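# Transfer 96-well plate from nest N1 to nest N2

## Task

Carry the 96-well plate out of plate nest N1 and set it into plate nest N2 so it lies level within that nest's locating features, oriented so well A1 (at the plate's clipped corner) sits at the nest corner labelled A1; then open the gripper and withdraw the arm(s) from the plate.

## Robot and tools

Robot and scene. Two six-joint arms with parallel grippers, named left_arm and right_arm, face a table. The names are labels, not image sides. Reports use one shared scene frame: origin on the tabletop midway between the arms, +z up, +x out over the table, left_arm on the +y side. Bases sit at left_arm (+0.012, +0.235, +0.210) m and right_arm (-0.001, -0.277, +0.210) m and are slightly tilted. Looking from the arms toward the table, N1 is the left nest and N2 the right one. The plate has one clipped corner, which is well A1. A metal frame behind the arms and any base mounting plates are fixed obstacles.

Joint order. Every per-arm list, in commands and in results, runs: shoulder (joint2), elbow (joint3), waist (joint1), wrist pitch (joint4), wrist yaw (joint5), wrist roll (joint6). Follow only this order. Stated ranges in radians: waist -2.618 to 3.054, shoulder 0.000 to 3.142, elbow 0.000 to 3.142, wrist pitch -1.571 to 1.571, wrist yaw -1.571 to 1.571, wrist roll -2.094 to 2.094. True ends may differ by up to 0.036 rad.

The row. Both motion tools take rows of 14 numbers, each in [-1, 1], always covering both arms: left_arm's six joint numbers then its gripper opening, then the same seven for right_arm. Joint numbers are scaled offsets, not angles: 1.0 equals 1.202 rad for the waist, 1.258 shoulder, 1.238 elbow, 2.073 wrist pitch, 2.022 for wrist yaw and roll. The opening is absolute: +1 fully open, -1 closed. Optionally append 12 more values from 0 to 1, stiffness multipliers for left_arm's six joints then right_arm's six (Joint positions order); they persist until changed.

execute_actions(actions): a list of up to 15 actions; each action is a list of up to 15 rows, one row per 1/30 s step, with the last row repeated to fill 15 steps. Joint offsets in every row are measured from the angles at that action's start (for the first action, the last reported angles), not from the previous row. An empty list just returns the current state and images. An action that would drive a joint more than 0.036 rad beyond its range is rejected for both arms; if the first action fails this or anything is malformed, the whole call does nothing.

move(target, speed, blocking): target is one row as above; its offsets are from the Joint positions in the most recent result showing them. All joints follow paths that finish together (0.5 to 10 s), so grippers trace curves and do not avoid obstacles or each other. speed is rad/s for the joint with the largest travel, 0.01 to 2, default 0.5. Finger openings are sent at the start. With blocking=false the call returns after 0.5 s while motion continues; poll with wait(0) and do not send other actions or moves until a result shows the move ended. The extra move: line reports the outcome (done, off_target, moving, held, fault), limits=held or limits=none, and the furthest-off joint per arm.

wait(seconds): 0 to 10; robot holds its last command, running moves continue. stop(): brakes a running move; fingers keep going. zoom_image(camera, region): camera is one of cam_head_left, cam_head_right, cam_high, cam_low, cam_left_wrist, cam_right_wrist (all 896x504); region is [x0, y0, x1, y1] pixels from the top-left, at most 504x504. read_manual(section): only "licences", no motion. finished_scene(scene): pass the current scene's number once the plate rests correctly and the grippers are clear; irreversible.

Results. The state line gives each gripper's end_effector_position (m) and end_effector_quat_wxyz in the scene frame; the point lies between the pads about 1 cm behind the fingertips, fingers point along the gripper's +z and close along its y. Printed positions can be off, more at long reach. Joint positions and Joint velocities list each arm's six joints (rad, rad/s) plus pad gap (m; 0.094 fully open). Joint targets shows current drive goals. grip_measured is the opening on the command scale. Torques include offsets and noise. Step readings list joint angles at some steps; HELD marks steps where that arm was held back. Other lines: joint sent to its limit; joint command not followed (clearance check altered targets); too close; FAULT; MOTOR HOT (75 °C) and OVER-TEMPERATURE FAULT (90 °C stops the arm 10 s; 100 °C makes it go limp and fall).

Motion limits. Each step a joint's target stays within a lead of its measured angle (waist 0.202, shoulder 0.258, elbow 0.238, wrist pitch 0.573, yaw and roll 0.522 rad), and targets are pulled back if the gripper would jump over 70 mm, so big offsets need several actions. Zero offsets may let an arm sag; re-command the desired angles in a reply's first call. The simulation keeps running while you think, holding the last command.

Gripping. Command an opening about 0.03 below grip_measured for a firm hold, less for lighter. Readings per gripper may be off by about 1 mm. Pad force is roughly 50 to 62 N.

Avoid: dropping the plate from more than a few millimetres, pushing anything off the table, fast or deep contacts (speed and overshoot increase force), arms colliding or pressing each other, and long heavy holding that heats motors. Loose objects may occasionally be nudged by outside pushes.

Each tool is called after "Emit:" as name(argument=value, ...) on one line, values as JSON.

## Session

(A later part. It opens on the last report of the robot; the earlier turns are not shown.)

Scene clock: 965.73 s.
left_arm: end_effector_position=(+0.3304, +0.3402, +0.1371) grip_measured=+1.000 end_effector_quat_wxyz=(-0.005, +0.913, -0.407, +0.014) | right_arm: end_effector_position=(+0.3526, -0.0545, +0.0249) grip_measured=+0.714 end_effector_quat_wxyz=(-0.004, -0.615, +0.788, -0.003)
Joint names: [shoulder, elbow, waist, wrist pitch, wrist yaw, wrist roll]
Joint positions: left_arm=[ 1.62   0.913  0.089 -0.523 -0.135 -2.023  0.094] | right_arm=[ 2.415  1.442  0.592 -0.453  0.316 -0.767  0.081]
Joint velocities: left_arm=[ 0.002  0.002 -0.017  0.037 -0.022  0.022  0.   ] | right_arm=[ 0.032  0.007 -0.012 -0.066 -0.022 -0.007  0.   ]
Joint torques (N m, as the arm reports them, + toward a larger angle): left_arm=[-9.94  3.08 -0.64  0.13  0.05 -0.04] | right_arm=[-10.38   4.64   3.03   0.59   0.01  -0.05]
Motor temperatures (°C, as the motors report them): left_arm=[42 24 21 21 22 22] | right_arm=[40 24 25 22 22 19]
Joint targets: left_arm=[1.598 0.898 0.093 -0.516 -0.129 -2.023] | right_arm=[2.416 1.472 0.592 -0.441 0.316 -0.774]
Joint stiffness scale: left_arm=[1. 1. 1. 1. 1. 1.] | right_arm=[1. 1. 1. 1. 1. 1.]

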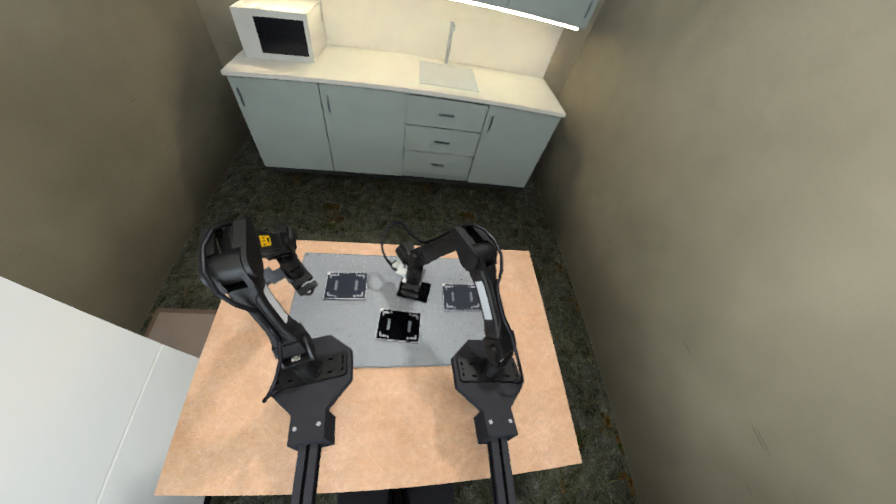

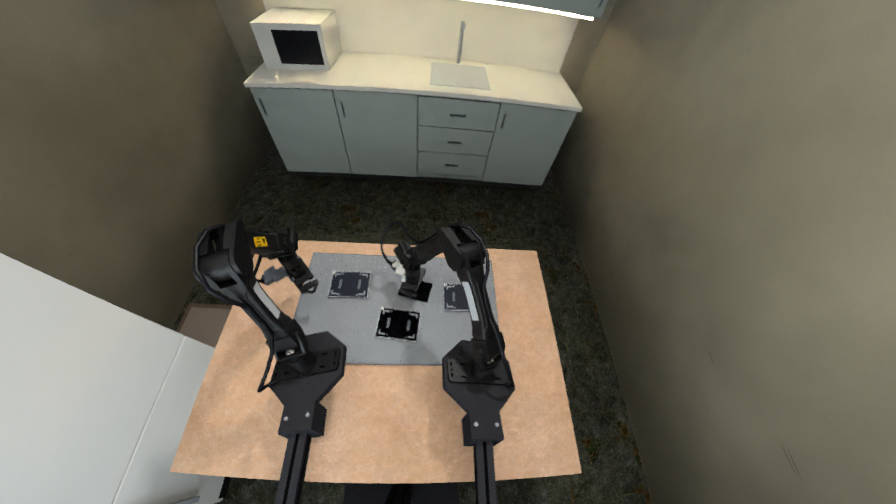

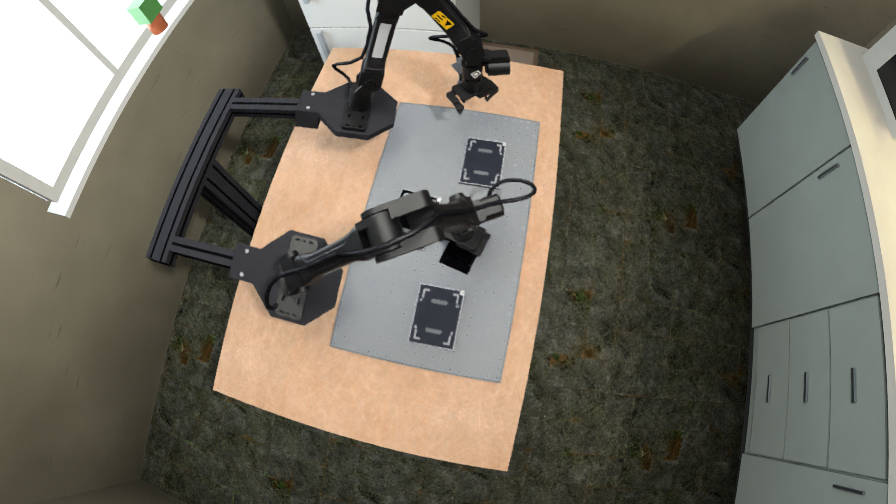

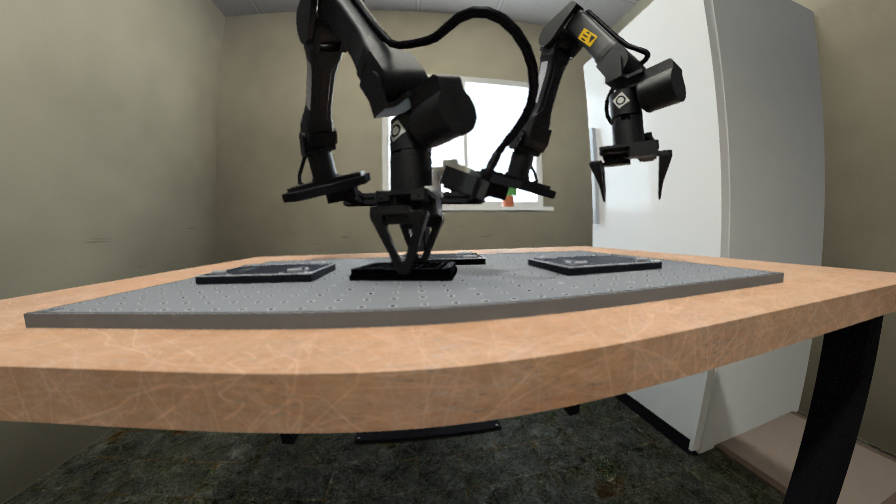

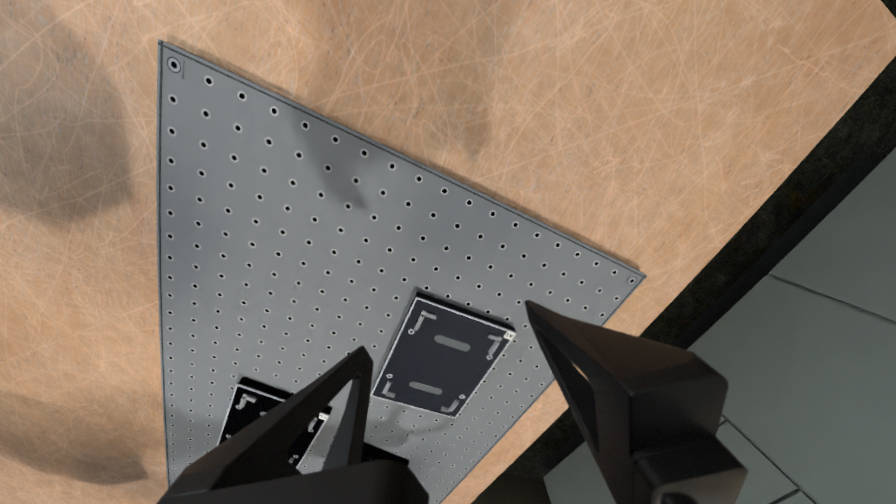

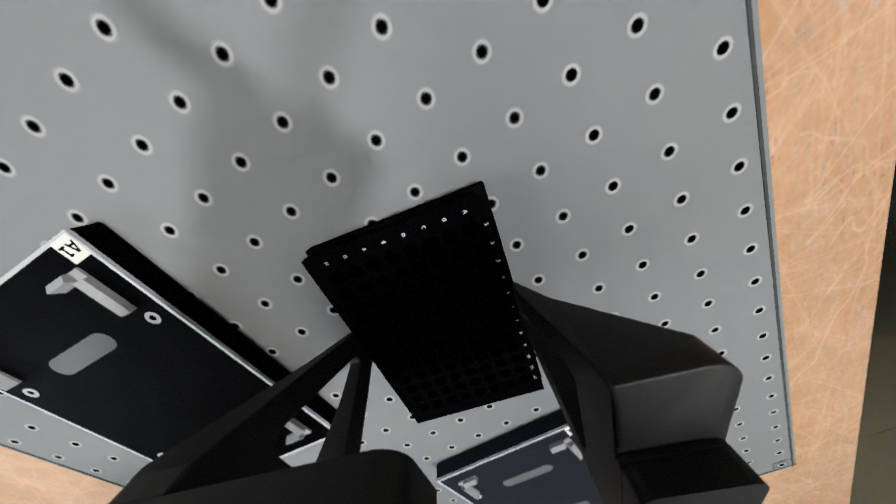

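Emit:
move(target=[-0.017,-0.012,0.003,0.003,0.003,0,1,-0.124,-0.015,0.04,-0.06,0.003,0,0.675], speed=0.25)

Scene clock: 1014.97 s.
left_arm: end_effector_position=(+0.3304, +0.3401, +0.1371) grip_measured=+1.000 end_effector_quat_wxyz=(-0.005, +0.913, -0.407, +0.015) | right_arm: end_effector_position=(+0.3606, -0.0525, +0.0755) grip_measured=+0.714 end_effector_quat_wxyz=(+0.007, -0.625, +0.781, -0.002)
Joint names: [shoulder, elbow, waist, wrist pitch, wrist yaw, wrist roll]
Joint positions: left_arm=[ 1.62   0.913  0.089 -0.523 -0.134 -2.023  0.094] | right_arm=[ 2.286  1.442  0.622 -0.569  0.316 -0.767  0.081]
Joint velocities: left_arm=[-0.007 -0.002  0.007 -0.022  0.007  0.037  0.   ] | right_arm=[-0.012  0.002  0.002 -0.022 -0.007 -0.022  0.   ]
Joint torques (N m, as the arm reports them, + toward a larger angle): left_arm=[-9.95  3.07 -0.63  0.13  0.04 -0.04] | right_arm=[-12.46   1.75   4.31   0.4    0.06   0.02]
Motor temperatures (°C, as the motors report them): left_arm=[42 24 21 21 22 22] | right_arm=[41 24 25 22 22 19]
Joint targets: left_arm=[1.598 0.898 0.093 -0.516 -0.129 -2.023] | right_arm=[2.258 1.424 0.640 -0.578 0.322 -0.767]
Joint stiffness scale: left_arm=[1. 1. 1. 1. 1. 1.] | right_arm=[1. 1. 1. 1. 1. 1.]
move: off_target (left_arm, right_arm); limits=none; left_arm: farthest joint: the shoulder, 0.021 radians from its target (0.021 radians at the start); right_arm: farthest joint: the shoulder, 0.027 radians from its target (0.156 radians at the start)

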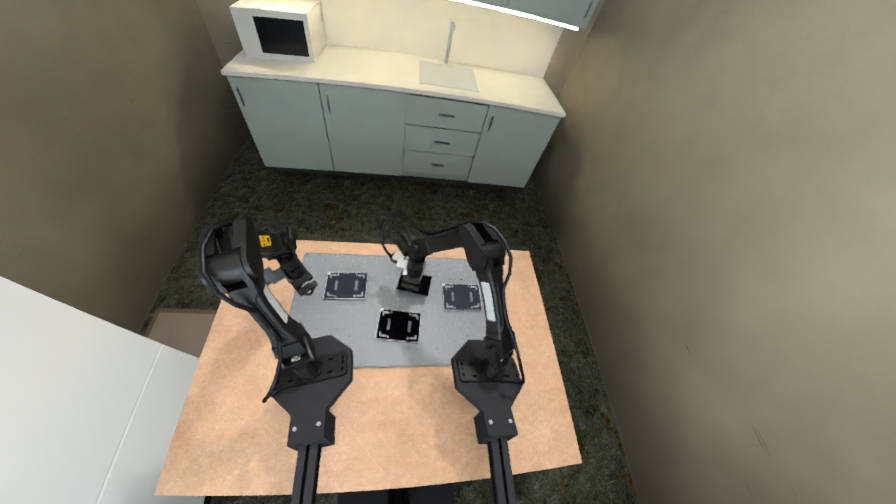

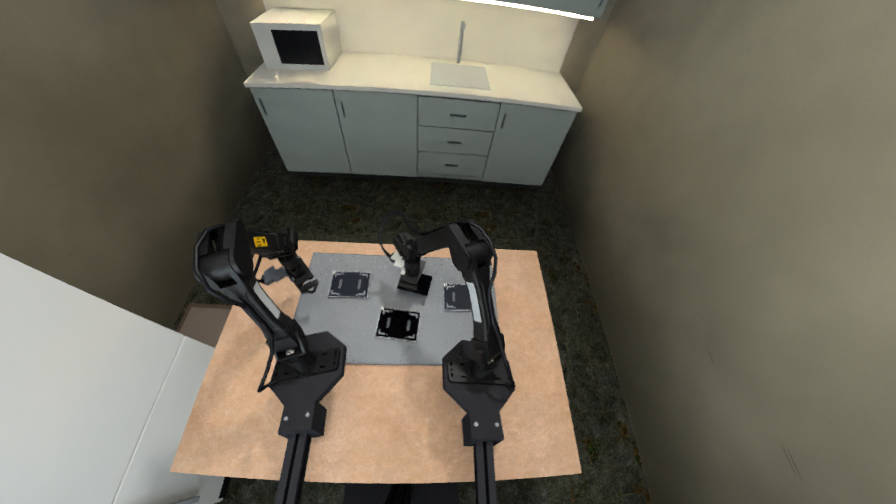

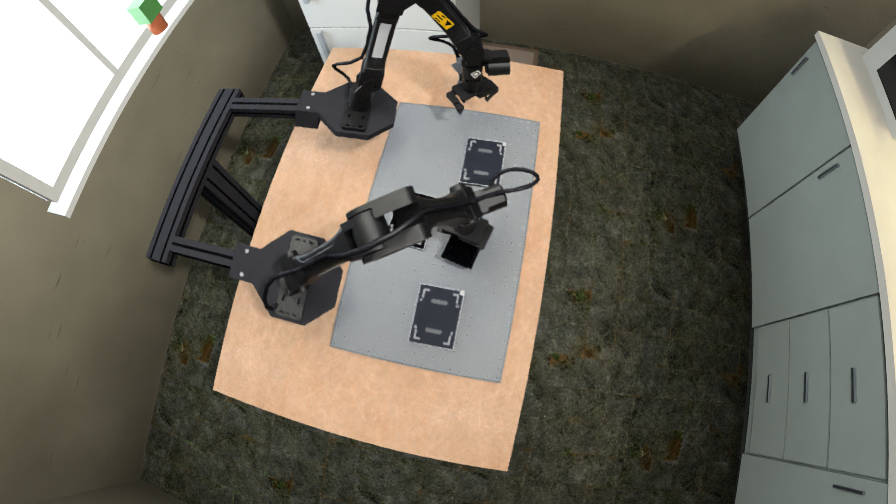

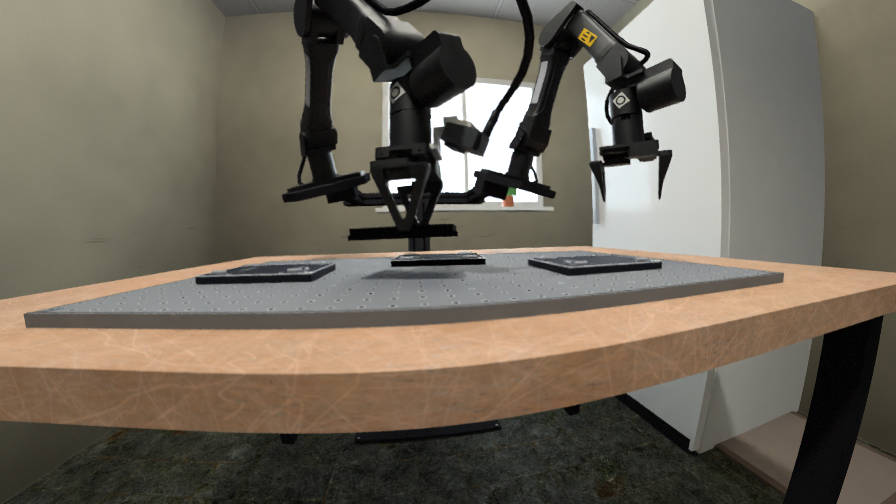

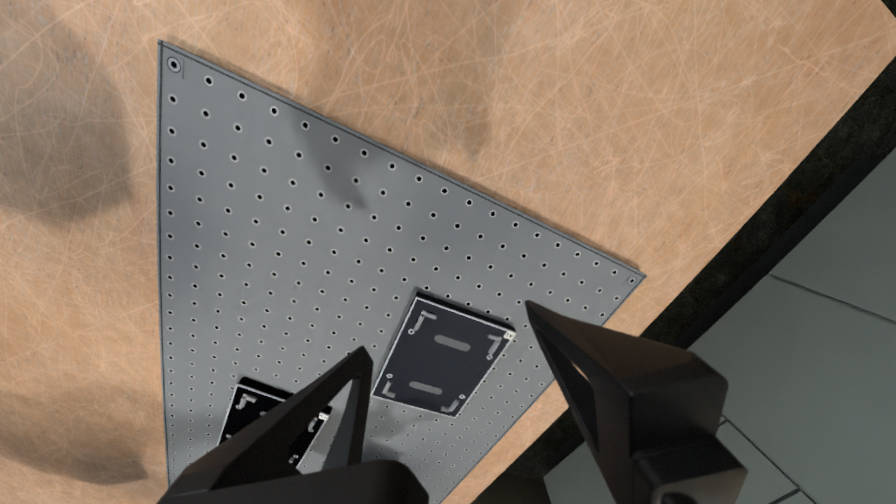

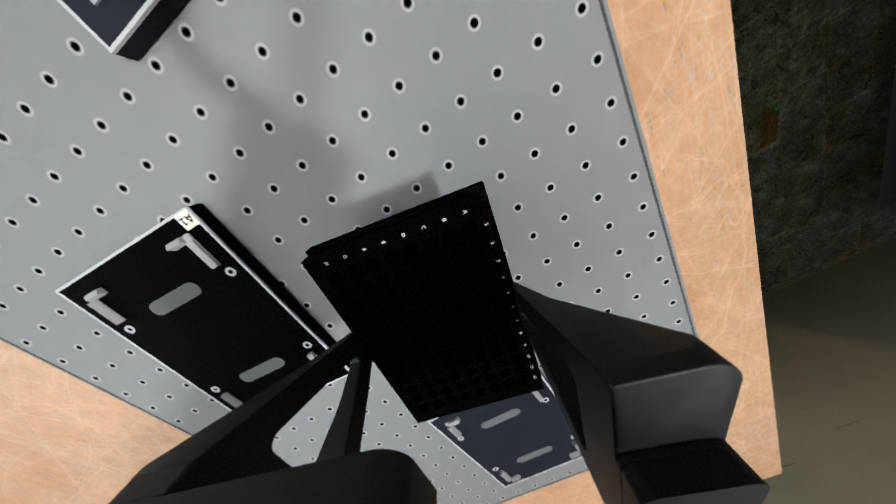

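Emit:
move(target=[-0.017,-0.012,0.003,0.003,0.003,0,1,-0.3776,-0.5428,-0.376,0.1563,-0.0504,-0.3378,0.675], speed=0.4)

Emit:
zoom_image(camera="cam_right_wrist", region=[200,100,700,504])

Scene clock: 1026.27 s.
left_arm: end_effector_position=(+0.3305, +0.3401, +0.1371) grip_measured=+1.000 end_effector_quat_wxyz=(-0.005, +0.913, -0.407, +0.015) | right_arm: end_effector_position=(+0.2996, -0.2470, +0.0744) grip_measured=+0.714 end_effector_quat_wxyz=(+0.006, +0.708, -0.706, +0.001)
Joint names: [shoulder, elbow, waist, wrist pitch, wrist yaw, wrist roll]
Joint positions: left_arm=[ 1.62   0.913  0.089 -0.523 -0.134 -2.023  0.094] | right_arm=[ 1.841  0.785  0.172 -0.257  0.228 -1.44   0.081]
Joint velocities: left_arm=[-0.002  0.017  0.002  0.066 -0.081 -0.022  0.   ] | right_arm=[ 0.002  0.012 -0.017 -0.007 -0.037  0.022 -0.   ]
Joint torques (N m, as the arm reports them, + toward a larger angle): left_arm=[-9.94  3.08 -0.63  0.12  0.04 -0.04] | right_arm=[-9.52  0.97  1.18  0.61 -0.13 -0.06]
Motor temperatures (°C, as the motors report them): left_arm=[42 24 21 21 22 22] | right_arm=[42 23 25 22 22 19]
Joint targets: left_arm=[1.598 0.898 0.093 -0.516 -0.128 -2.023] | right_arm=[1.811 0.770 0.170 -0.245 0.214 -1.450]
Joint stiffness scale: left_arm=[1. 1. 1. 1. 1. 1.] | right_arm=[1. 1. 1. 1. 1. 1.]
move: off_target (left_arm, right_arm); limits=none; left_arm: farthest joint: the shoulder, 0.021 radians from its target (0.021 radians at the start); right_arm: farthest joint: the shoulder, 0.030 radians from its target (0.475 radians at the start)

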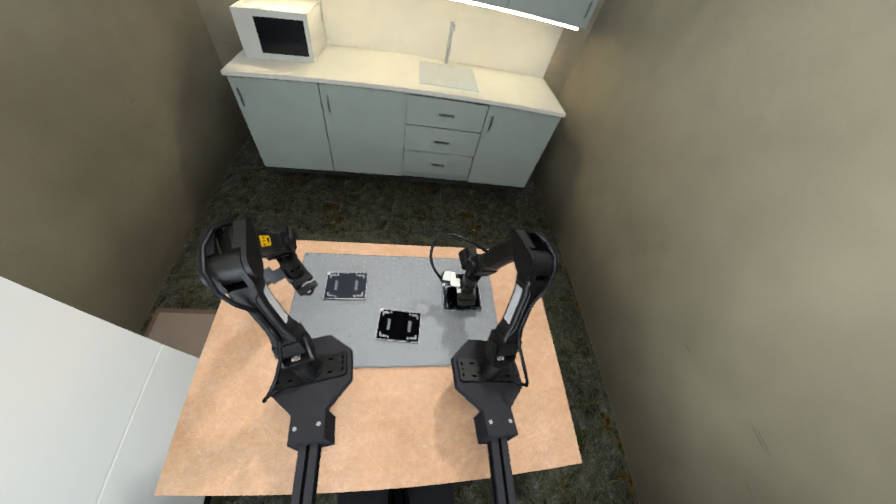

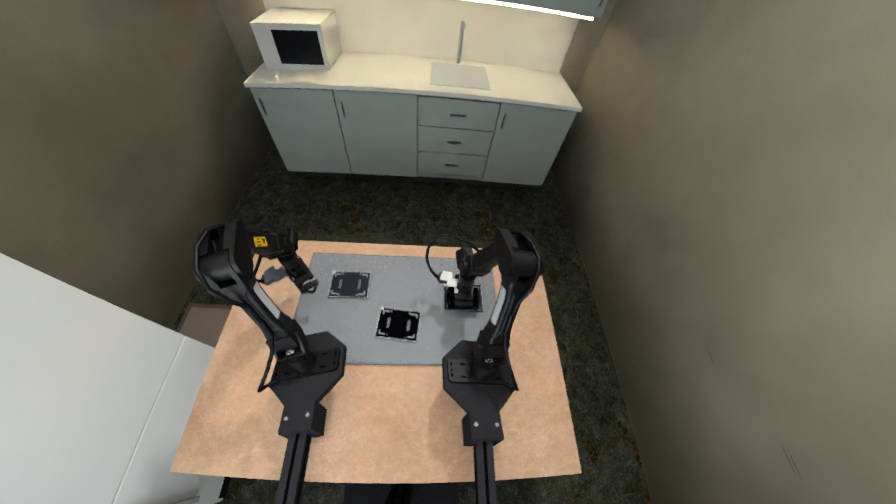

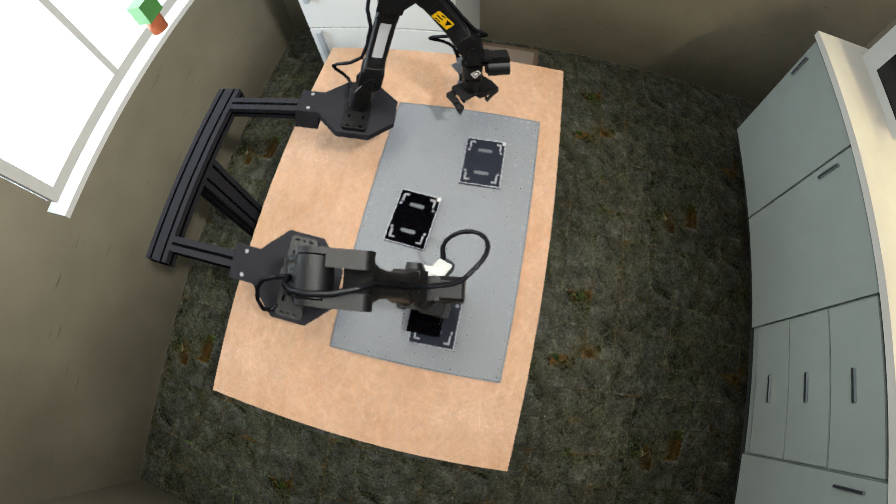

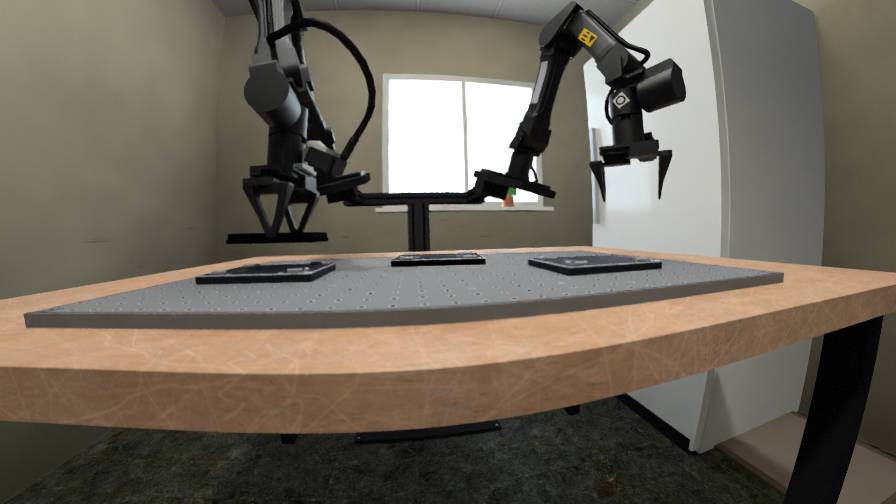

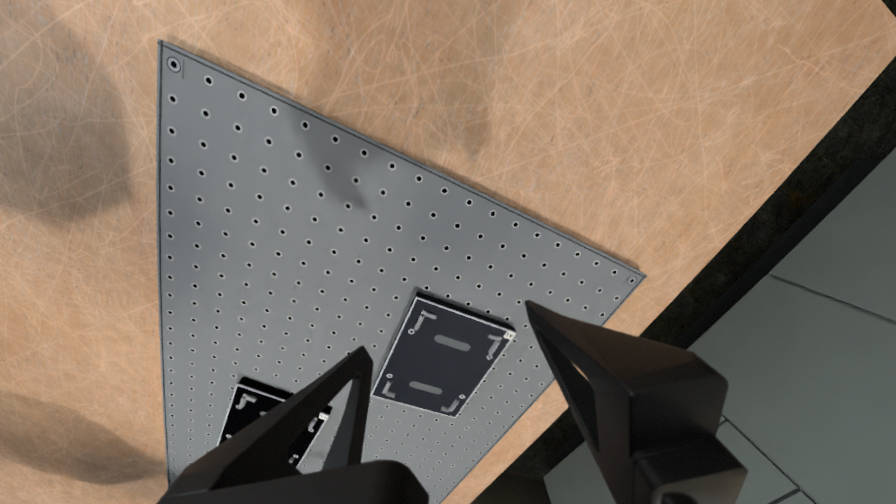

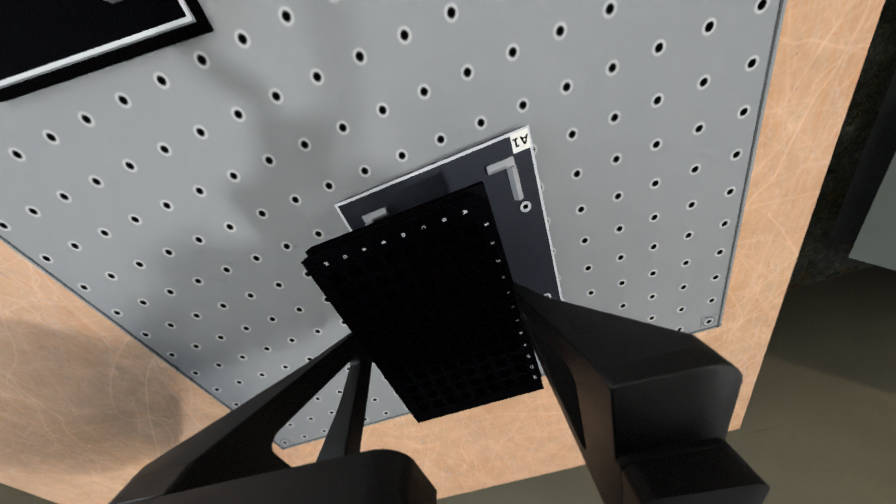

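Region (200, 100, 700, 504) of cam_right_wrist's 896x504 image, scaled by 1.008, with more detail than that image has; it fills the top 407 rows of this view, and the rest is white.

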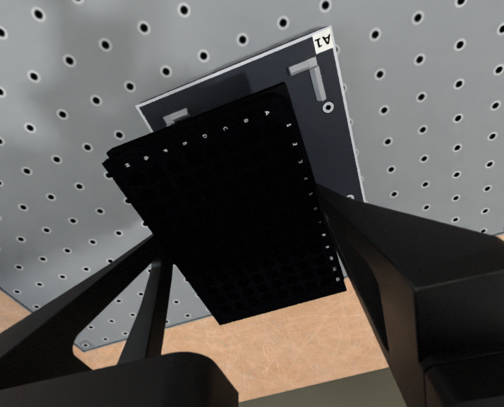

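Emit:
zoom_image(camera="cam_right_wrist", region=[290,110,570,290])

Emit:
zoom_image(camera="cam_low", region=[180,200,350,300])

Region (290, 110, 570, 290) of cam_right_wrist's 896x504 image, scaled by 1.800, with more detail than that image has; it fills the top 324 rows of this view, and the rest is white.

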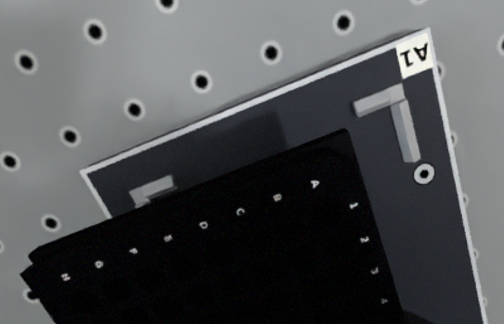

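Region (180, 200, 350, 300) of cam_low's 896x504 image, scaled by 2.965, with more detail than that image has; it fills the top 296 rows of this view, and the rest is white.

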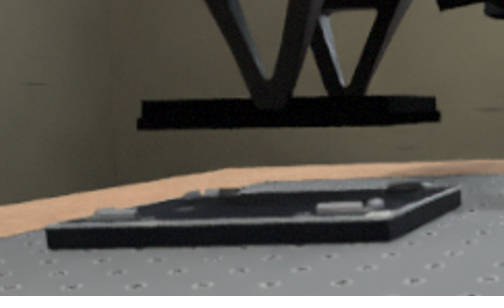

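Emit:
move(target=[-0.017,-0.012,0.003,0.003,0.003,0,1,0.097,-0.012,-0.0196,0.0656,-0.0129,-0.0163,0.675], speed=0.15)

Emit:
zoom_image(camera="cam_right_wrist", region=[260,100,600,440])

Emit:
zoom_image(camera="cam_low", region=[180,200,350,300])

Scene clock: 1076.00 s.
left_arm: end_effector_position=(+0.3305, +0.3401, +0.1371) grip_measured=+1.000 end_effector_quat_wxyz=(-0.005, +0.913, -0.407, +0.015) | right_arm: end_effector_position=(+0.2989, -0.2442, +0.0442) grip_measured=+0.714 end_effector_quat_wxyz=(+0.002, +0.710, -0.704, -0.001)
Joint names: [shoulder, elbow, waist, wrist pitch, wrist yaw, wrist roll]
Joint positions: left_arm=[ 1.62   0.913  0.089 -0.523 -0.134 -2.023  0.094] | right_arm=[ 1.959  0.785  0.155 -0.132  0.216 -1.464  0.081]
Joint velocities: left_arm=[-0.002 -0.007 -0.002  0.066  0.066  0.037  0.   ] | right_arm=[ 0.002  0.007 -0.017 -0.022 -0.022  0.022 -0.   ]
Joint torques (N m, as the arm reports them, + toward a larger angle): left_arm=[-9.94  3.08 -0.64  0.13  0.04 -0.04] | right_arm=[-7.19  0.47  0.98  0.61 -0.16 -0.08]
Motor temperatures (°C, as the motors report them): left_arm=[42 24 21 21 22 22] | right_arm=[39 22 24 22 22 19]
Joint targets: left_arm=[1.598 0.898 0.093 -0.516 -0.128 -2.023] | right_arm=[1.963 0.770 0.149 -0.121 0.202 -1.473]
Joint stiffness scale: left_arm=[1. 1. 1. 1. 1. 1.] | right_arm=[1. 1. 1. 1. 1. 1.]
move: off_target (left_arm); limits=none; left_arm: farthest joint: the shoulder, 0.021 radians from its target (0.021 radians at the start); right_arm: farthest joint: the elbow, 0.014 radians from its target (0.014 radians at the start)

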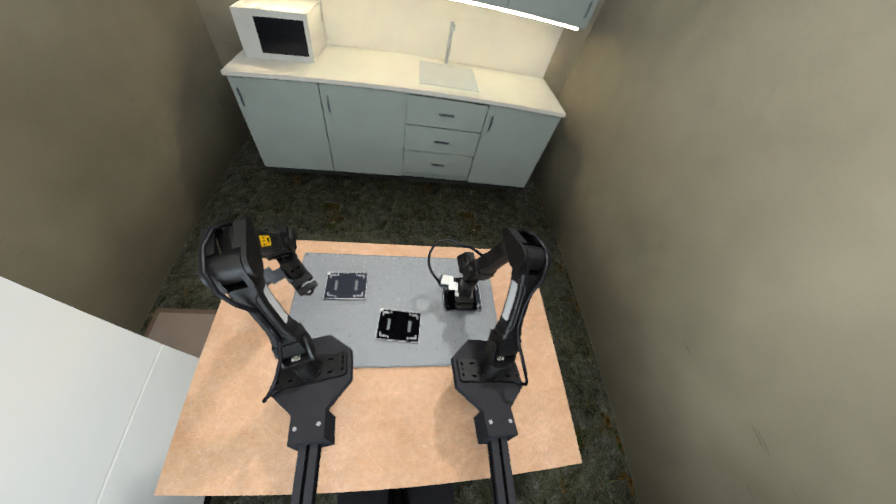

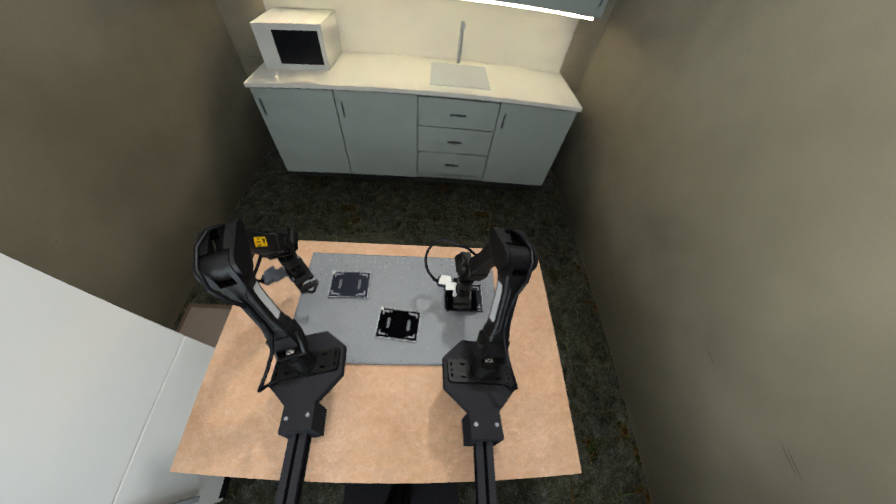

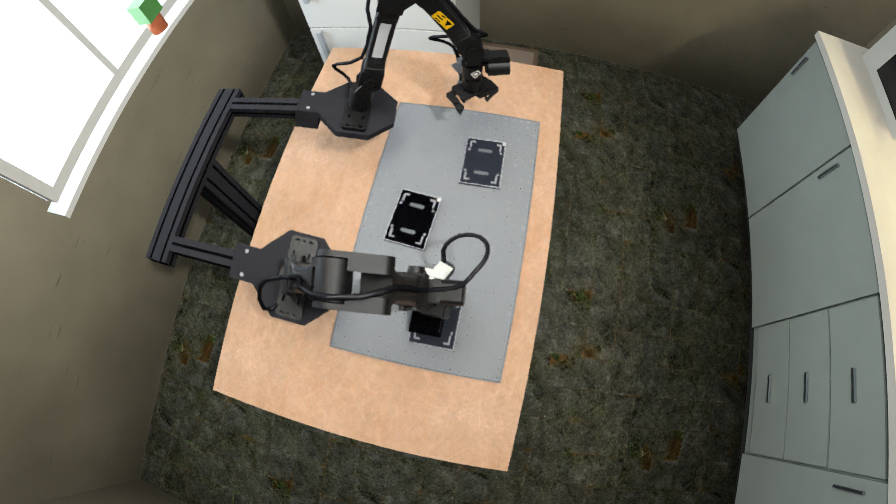

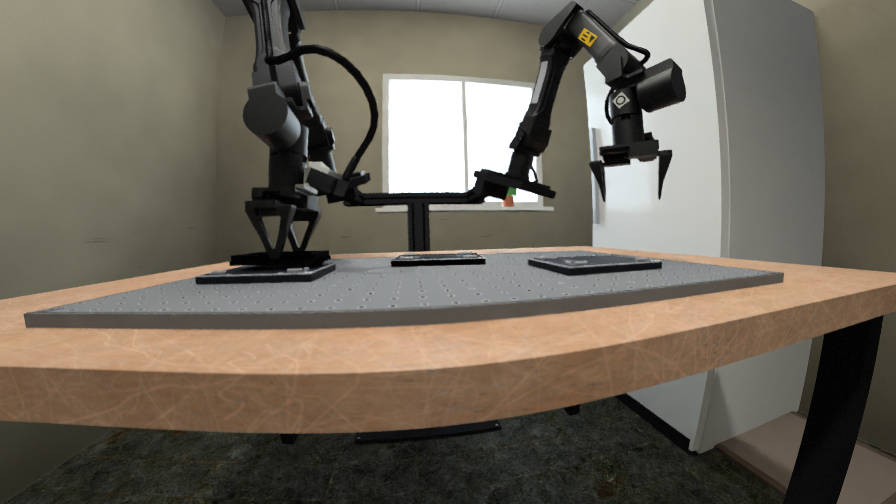

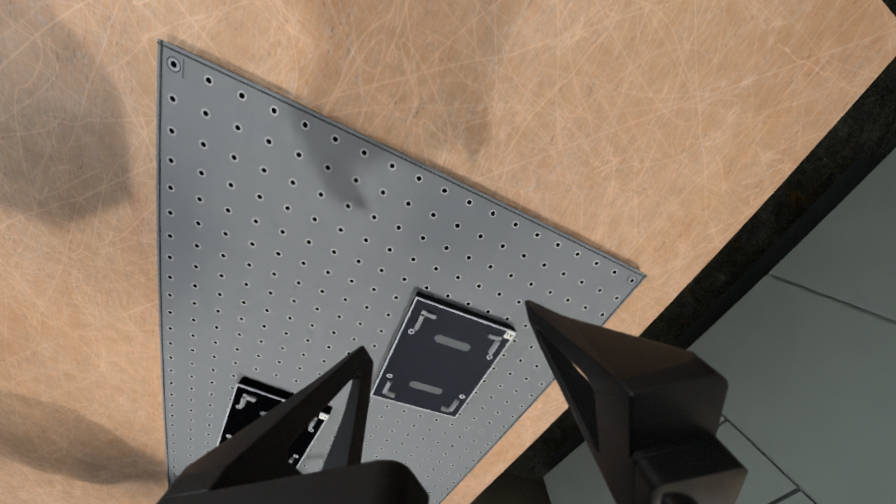

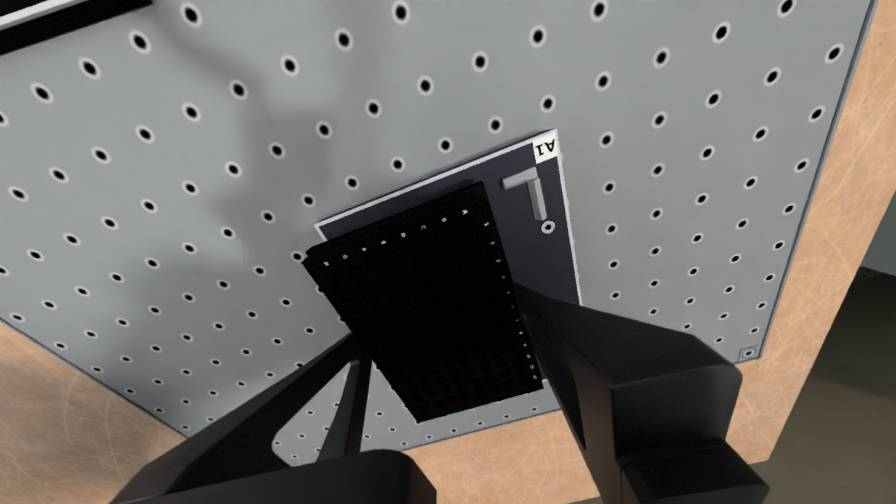

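Region (260, 100, 600, 440) of cam_right_wrist's 896x504 image, scaled by 1.482, with more detail than that image has.

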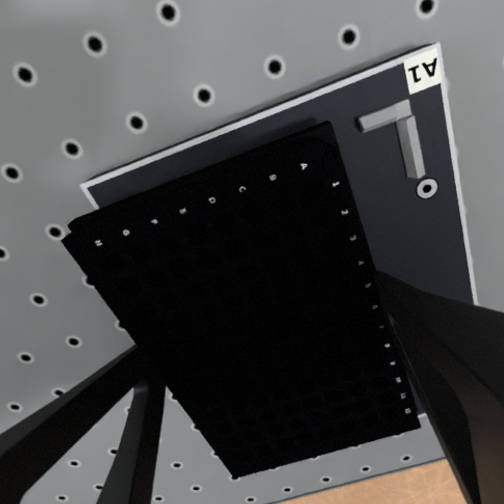

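Region (180, 200, 350, 300) of cam_low's 896x504 image, scaled by 2.965, with more detail than that image has; it fills the top 296 rows of this view, and the rest is white.

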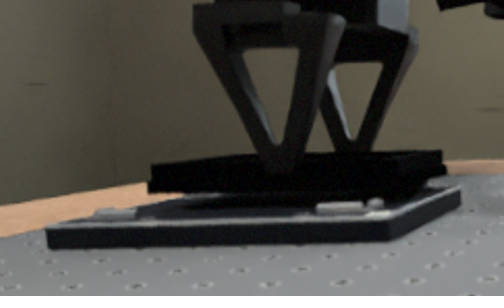

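Emit:
move(target=[-0.017,-0.012,0.003,0.003,0.003,0,1,0.012,0.0897,-0.049,-0.0352,-0.012,-0.0307,0.675], speed=0.12)

Emit:
zoom_image(camera="cam_right_wrist", region=[260,100,600,440])

Emit:
zoom_image(camera="cam_low", region=[180,200,350,300])

Scene clock: 1147.43 s.
left_arm: end_effector_position=(+0.3305, +0.3400, +0.1371) grip_measured=+1.000 end_effector_quat_wxyz=(-0.005, +0.913, -0.407, +0.015) | right_arm: end_effector_position=(+0.3208, -0.2598, +0.0464) grip_measured=+0.714 end_effector_quat_wxyz=(+0.003, +0.710, -0.704, +0.001)
Joint names: [shoulder, elbow, waist, wrist pitch, wrist yaw, wrist roll]
Joint positions: left_arm=[ 1.62   0.913  0.089 -0.523 -0.134 -2.023  0.094] | right_arm=[ 1.969  0.869  0.101 -0.194  0.206 -1.517  0.081]
Joint velocities: left_arm=[ 0.012 -0.007  0.007  0.051  0.022 -0.007  0.   ] | right_arm=[-0.012  0.002  0.007 -0.007  0.007  0.081 -0.   ]
Joint torques (N m, as the arm reports them, + toward a larger angle): left_arm=[-9.95  3.08 -0.64  0.13  0.04 -0.04] | right_arm=[-7.58  3.64  0.94  0.34 -0.14 -0.07]
Motor temperatures (°C, as the motors report them): left_arm=[42 24 21 21 22 22] | right_arm=[36 22 24 22 22 19]
Joint targets: left_arm=[1.598 0.898 0.093 -0.516 -0.128 -2.023] | right_arm=[1.974 0.896 0.096 -0.206 0.192 -1.526]
Joint stiffness scale: left_arm=[1. 1. 1. 1. 1. 1.] | right_arm=[1. 1. 1. 1. 1. 1.]
move: off_target (left_arm, right_arm); limits=none; left_arm: farthest joint: the shoulder, 0.021 radians from its target (0.021 radians at the start); right_arm: farthest joint: the elbow, 0.028 radians from its target (0.111 radians at the start)

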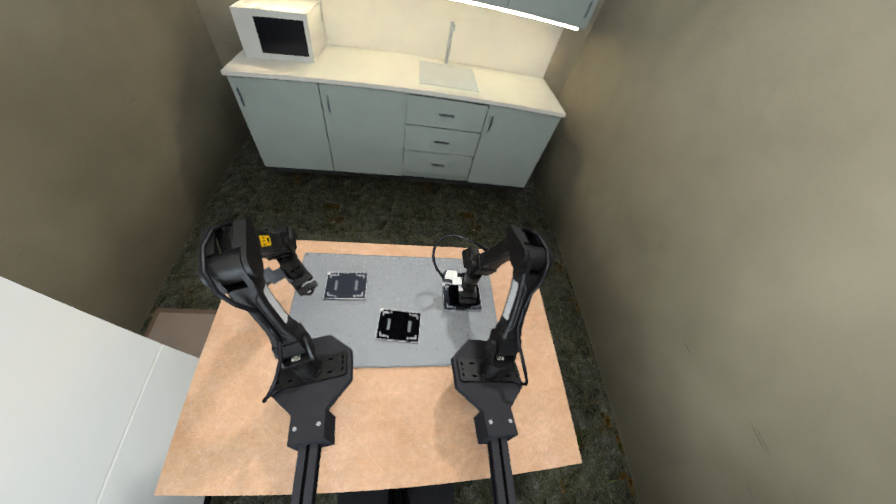

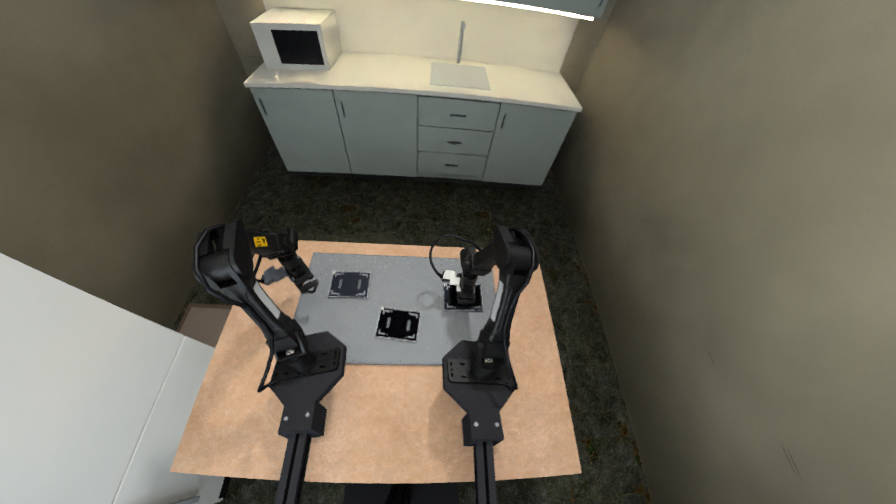

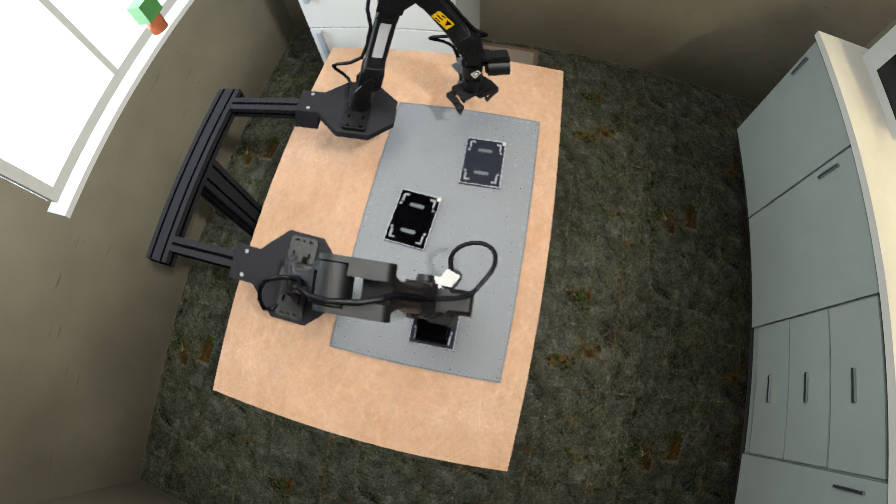

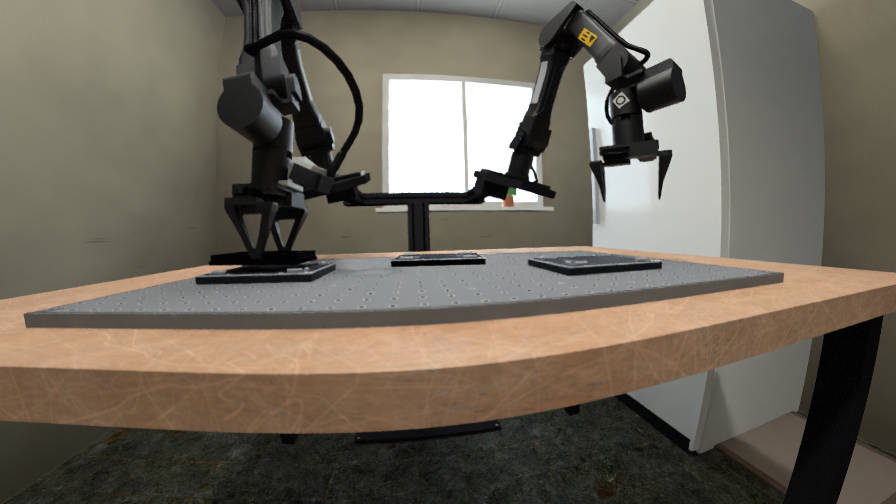

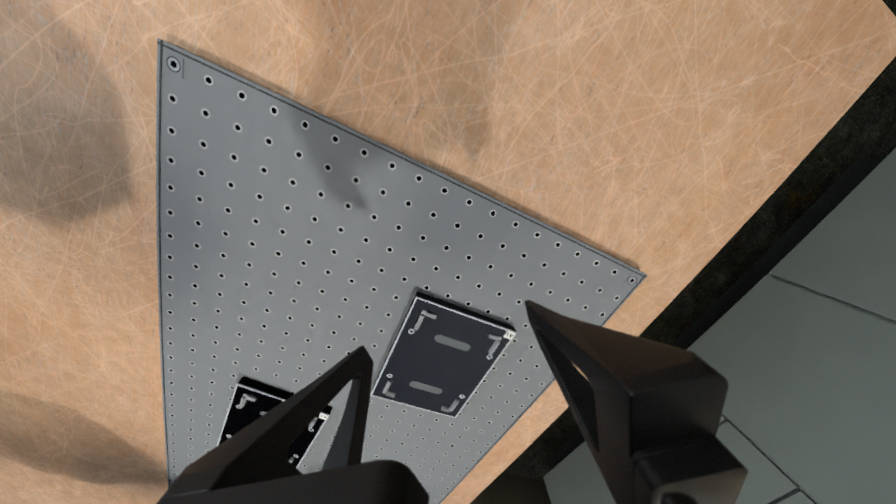

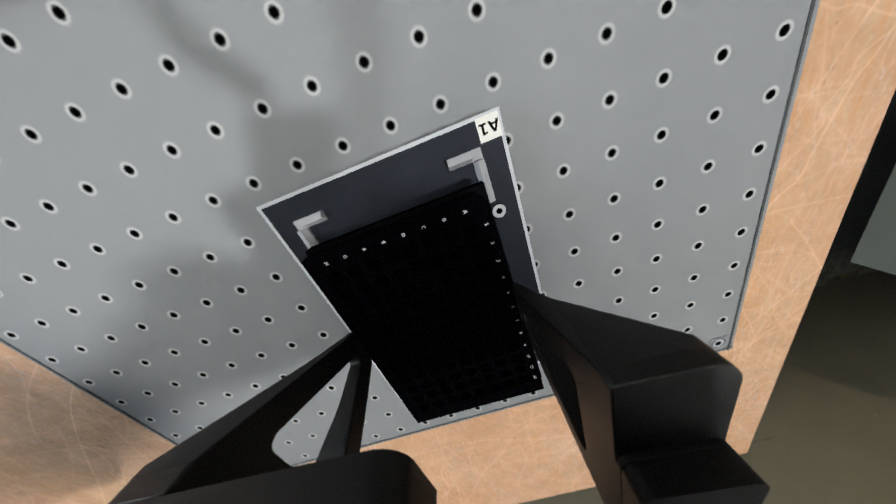

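Region (260, 100, 600, 440) of cam_right_wrist's 896x504 image, scaled by 1.482, with more detail than that image has.

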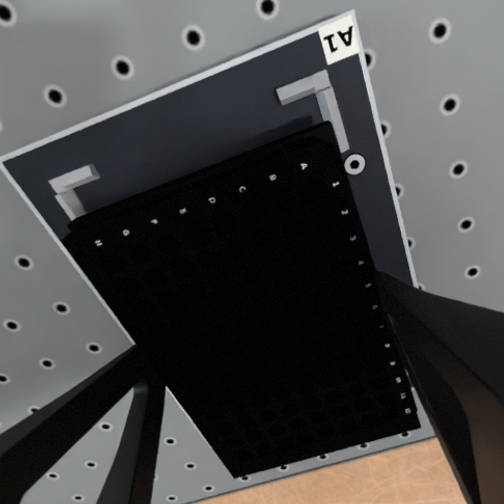

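Region (180, 200, 350, 300) of cam_low's 896x504 image, scaled by 2.965, with more detail than that image has; it fills the top 296 rows of this view, and the rest is white.

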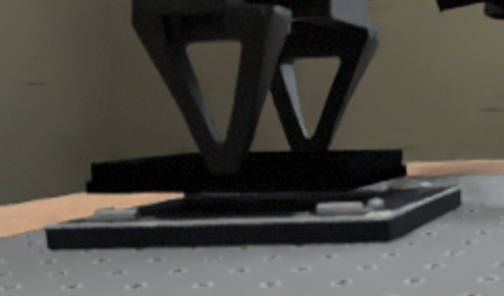

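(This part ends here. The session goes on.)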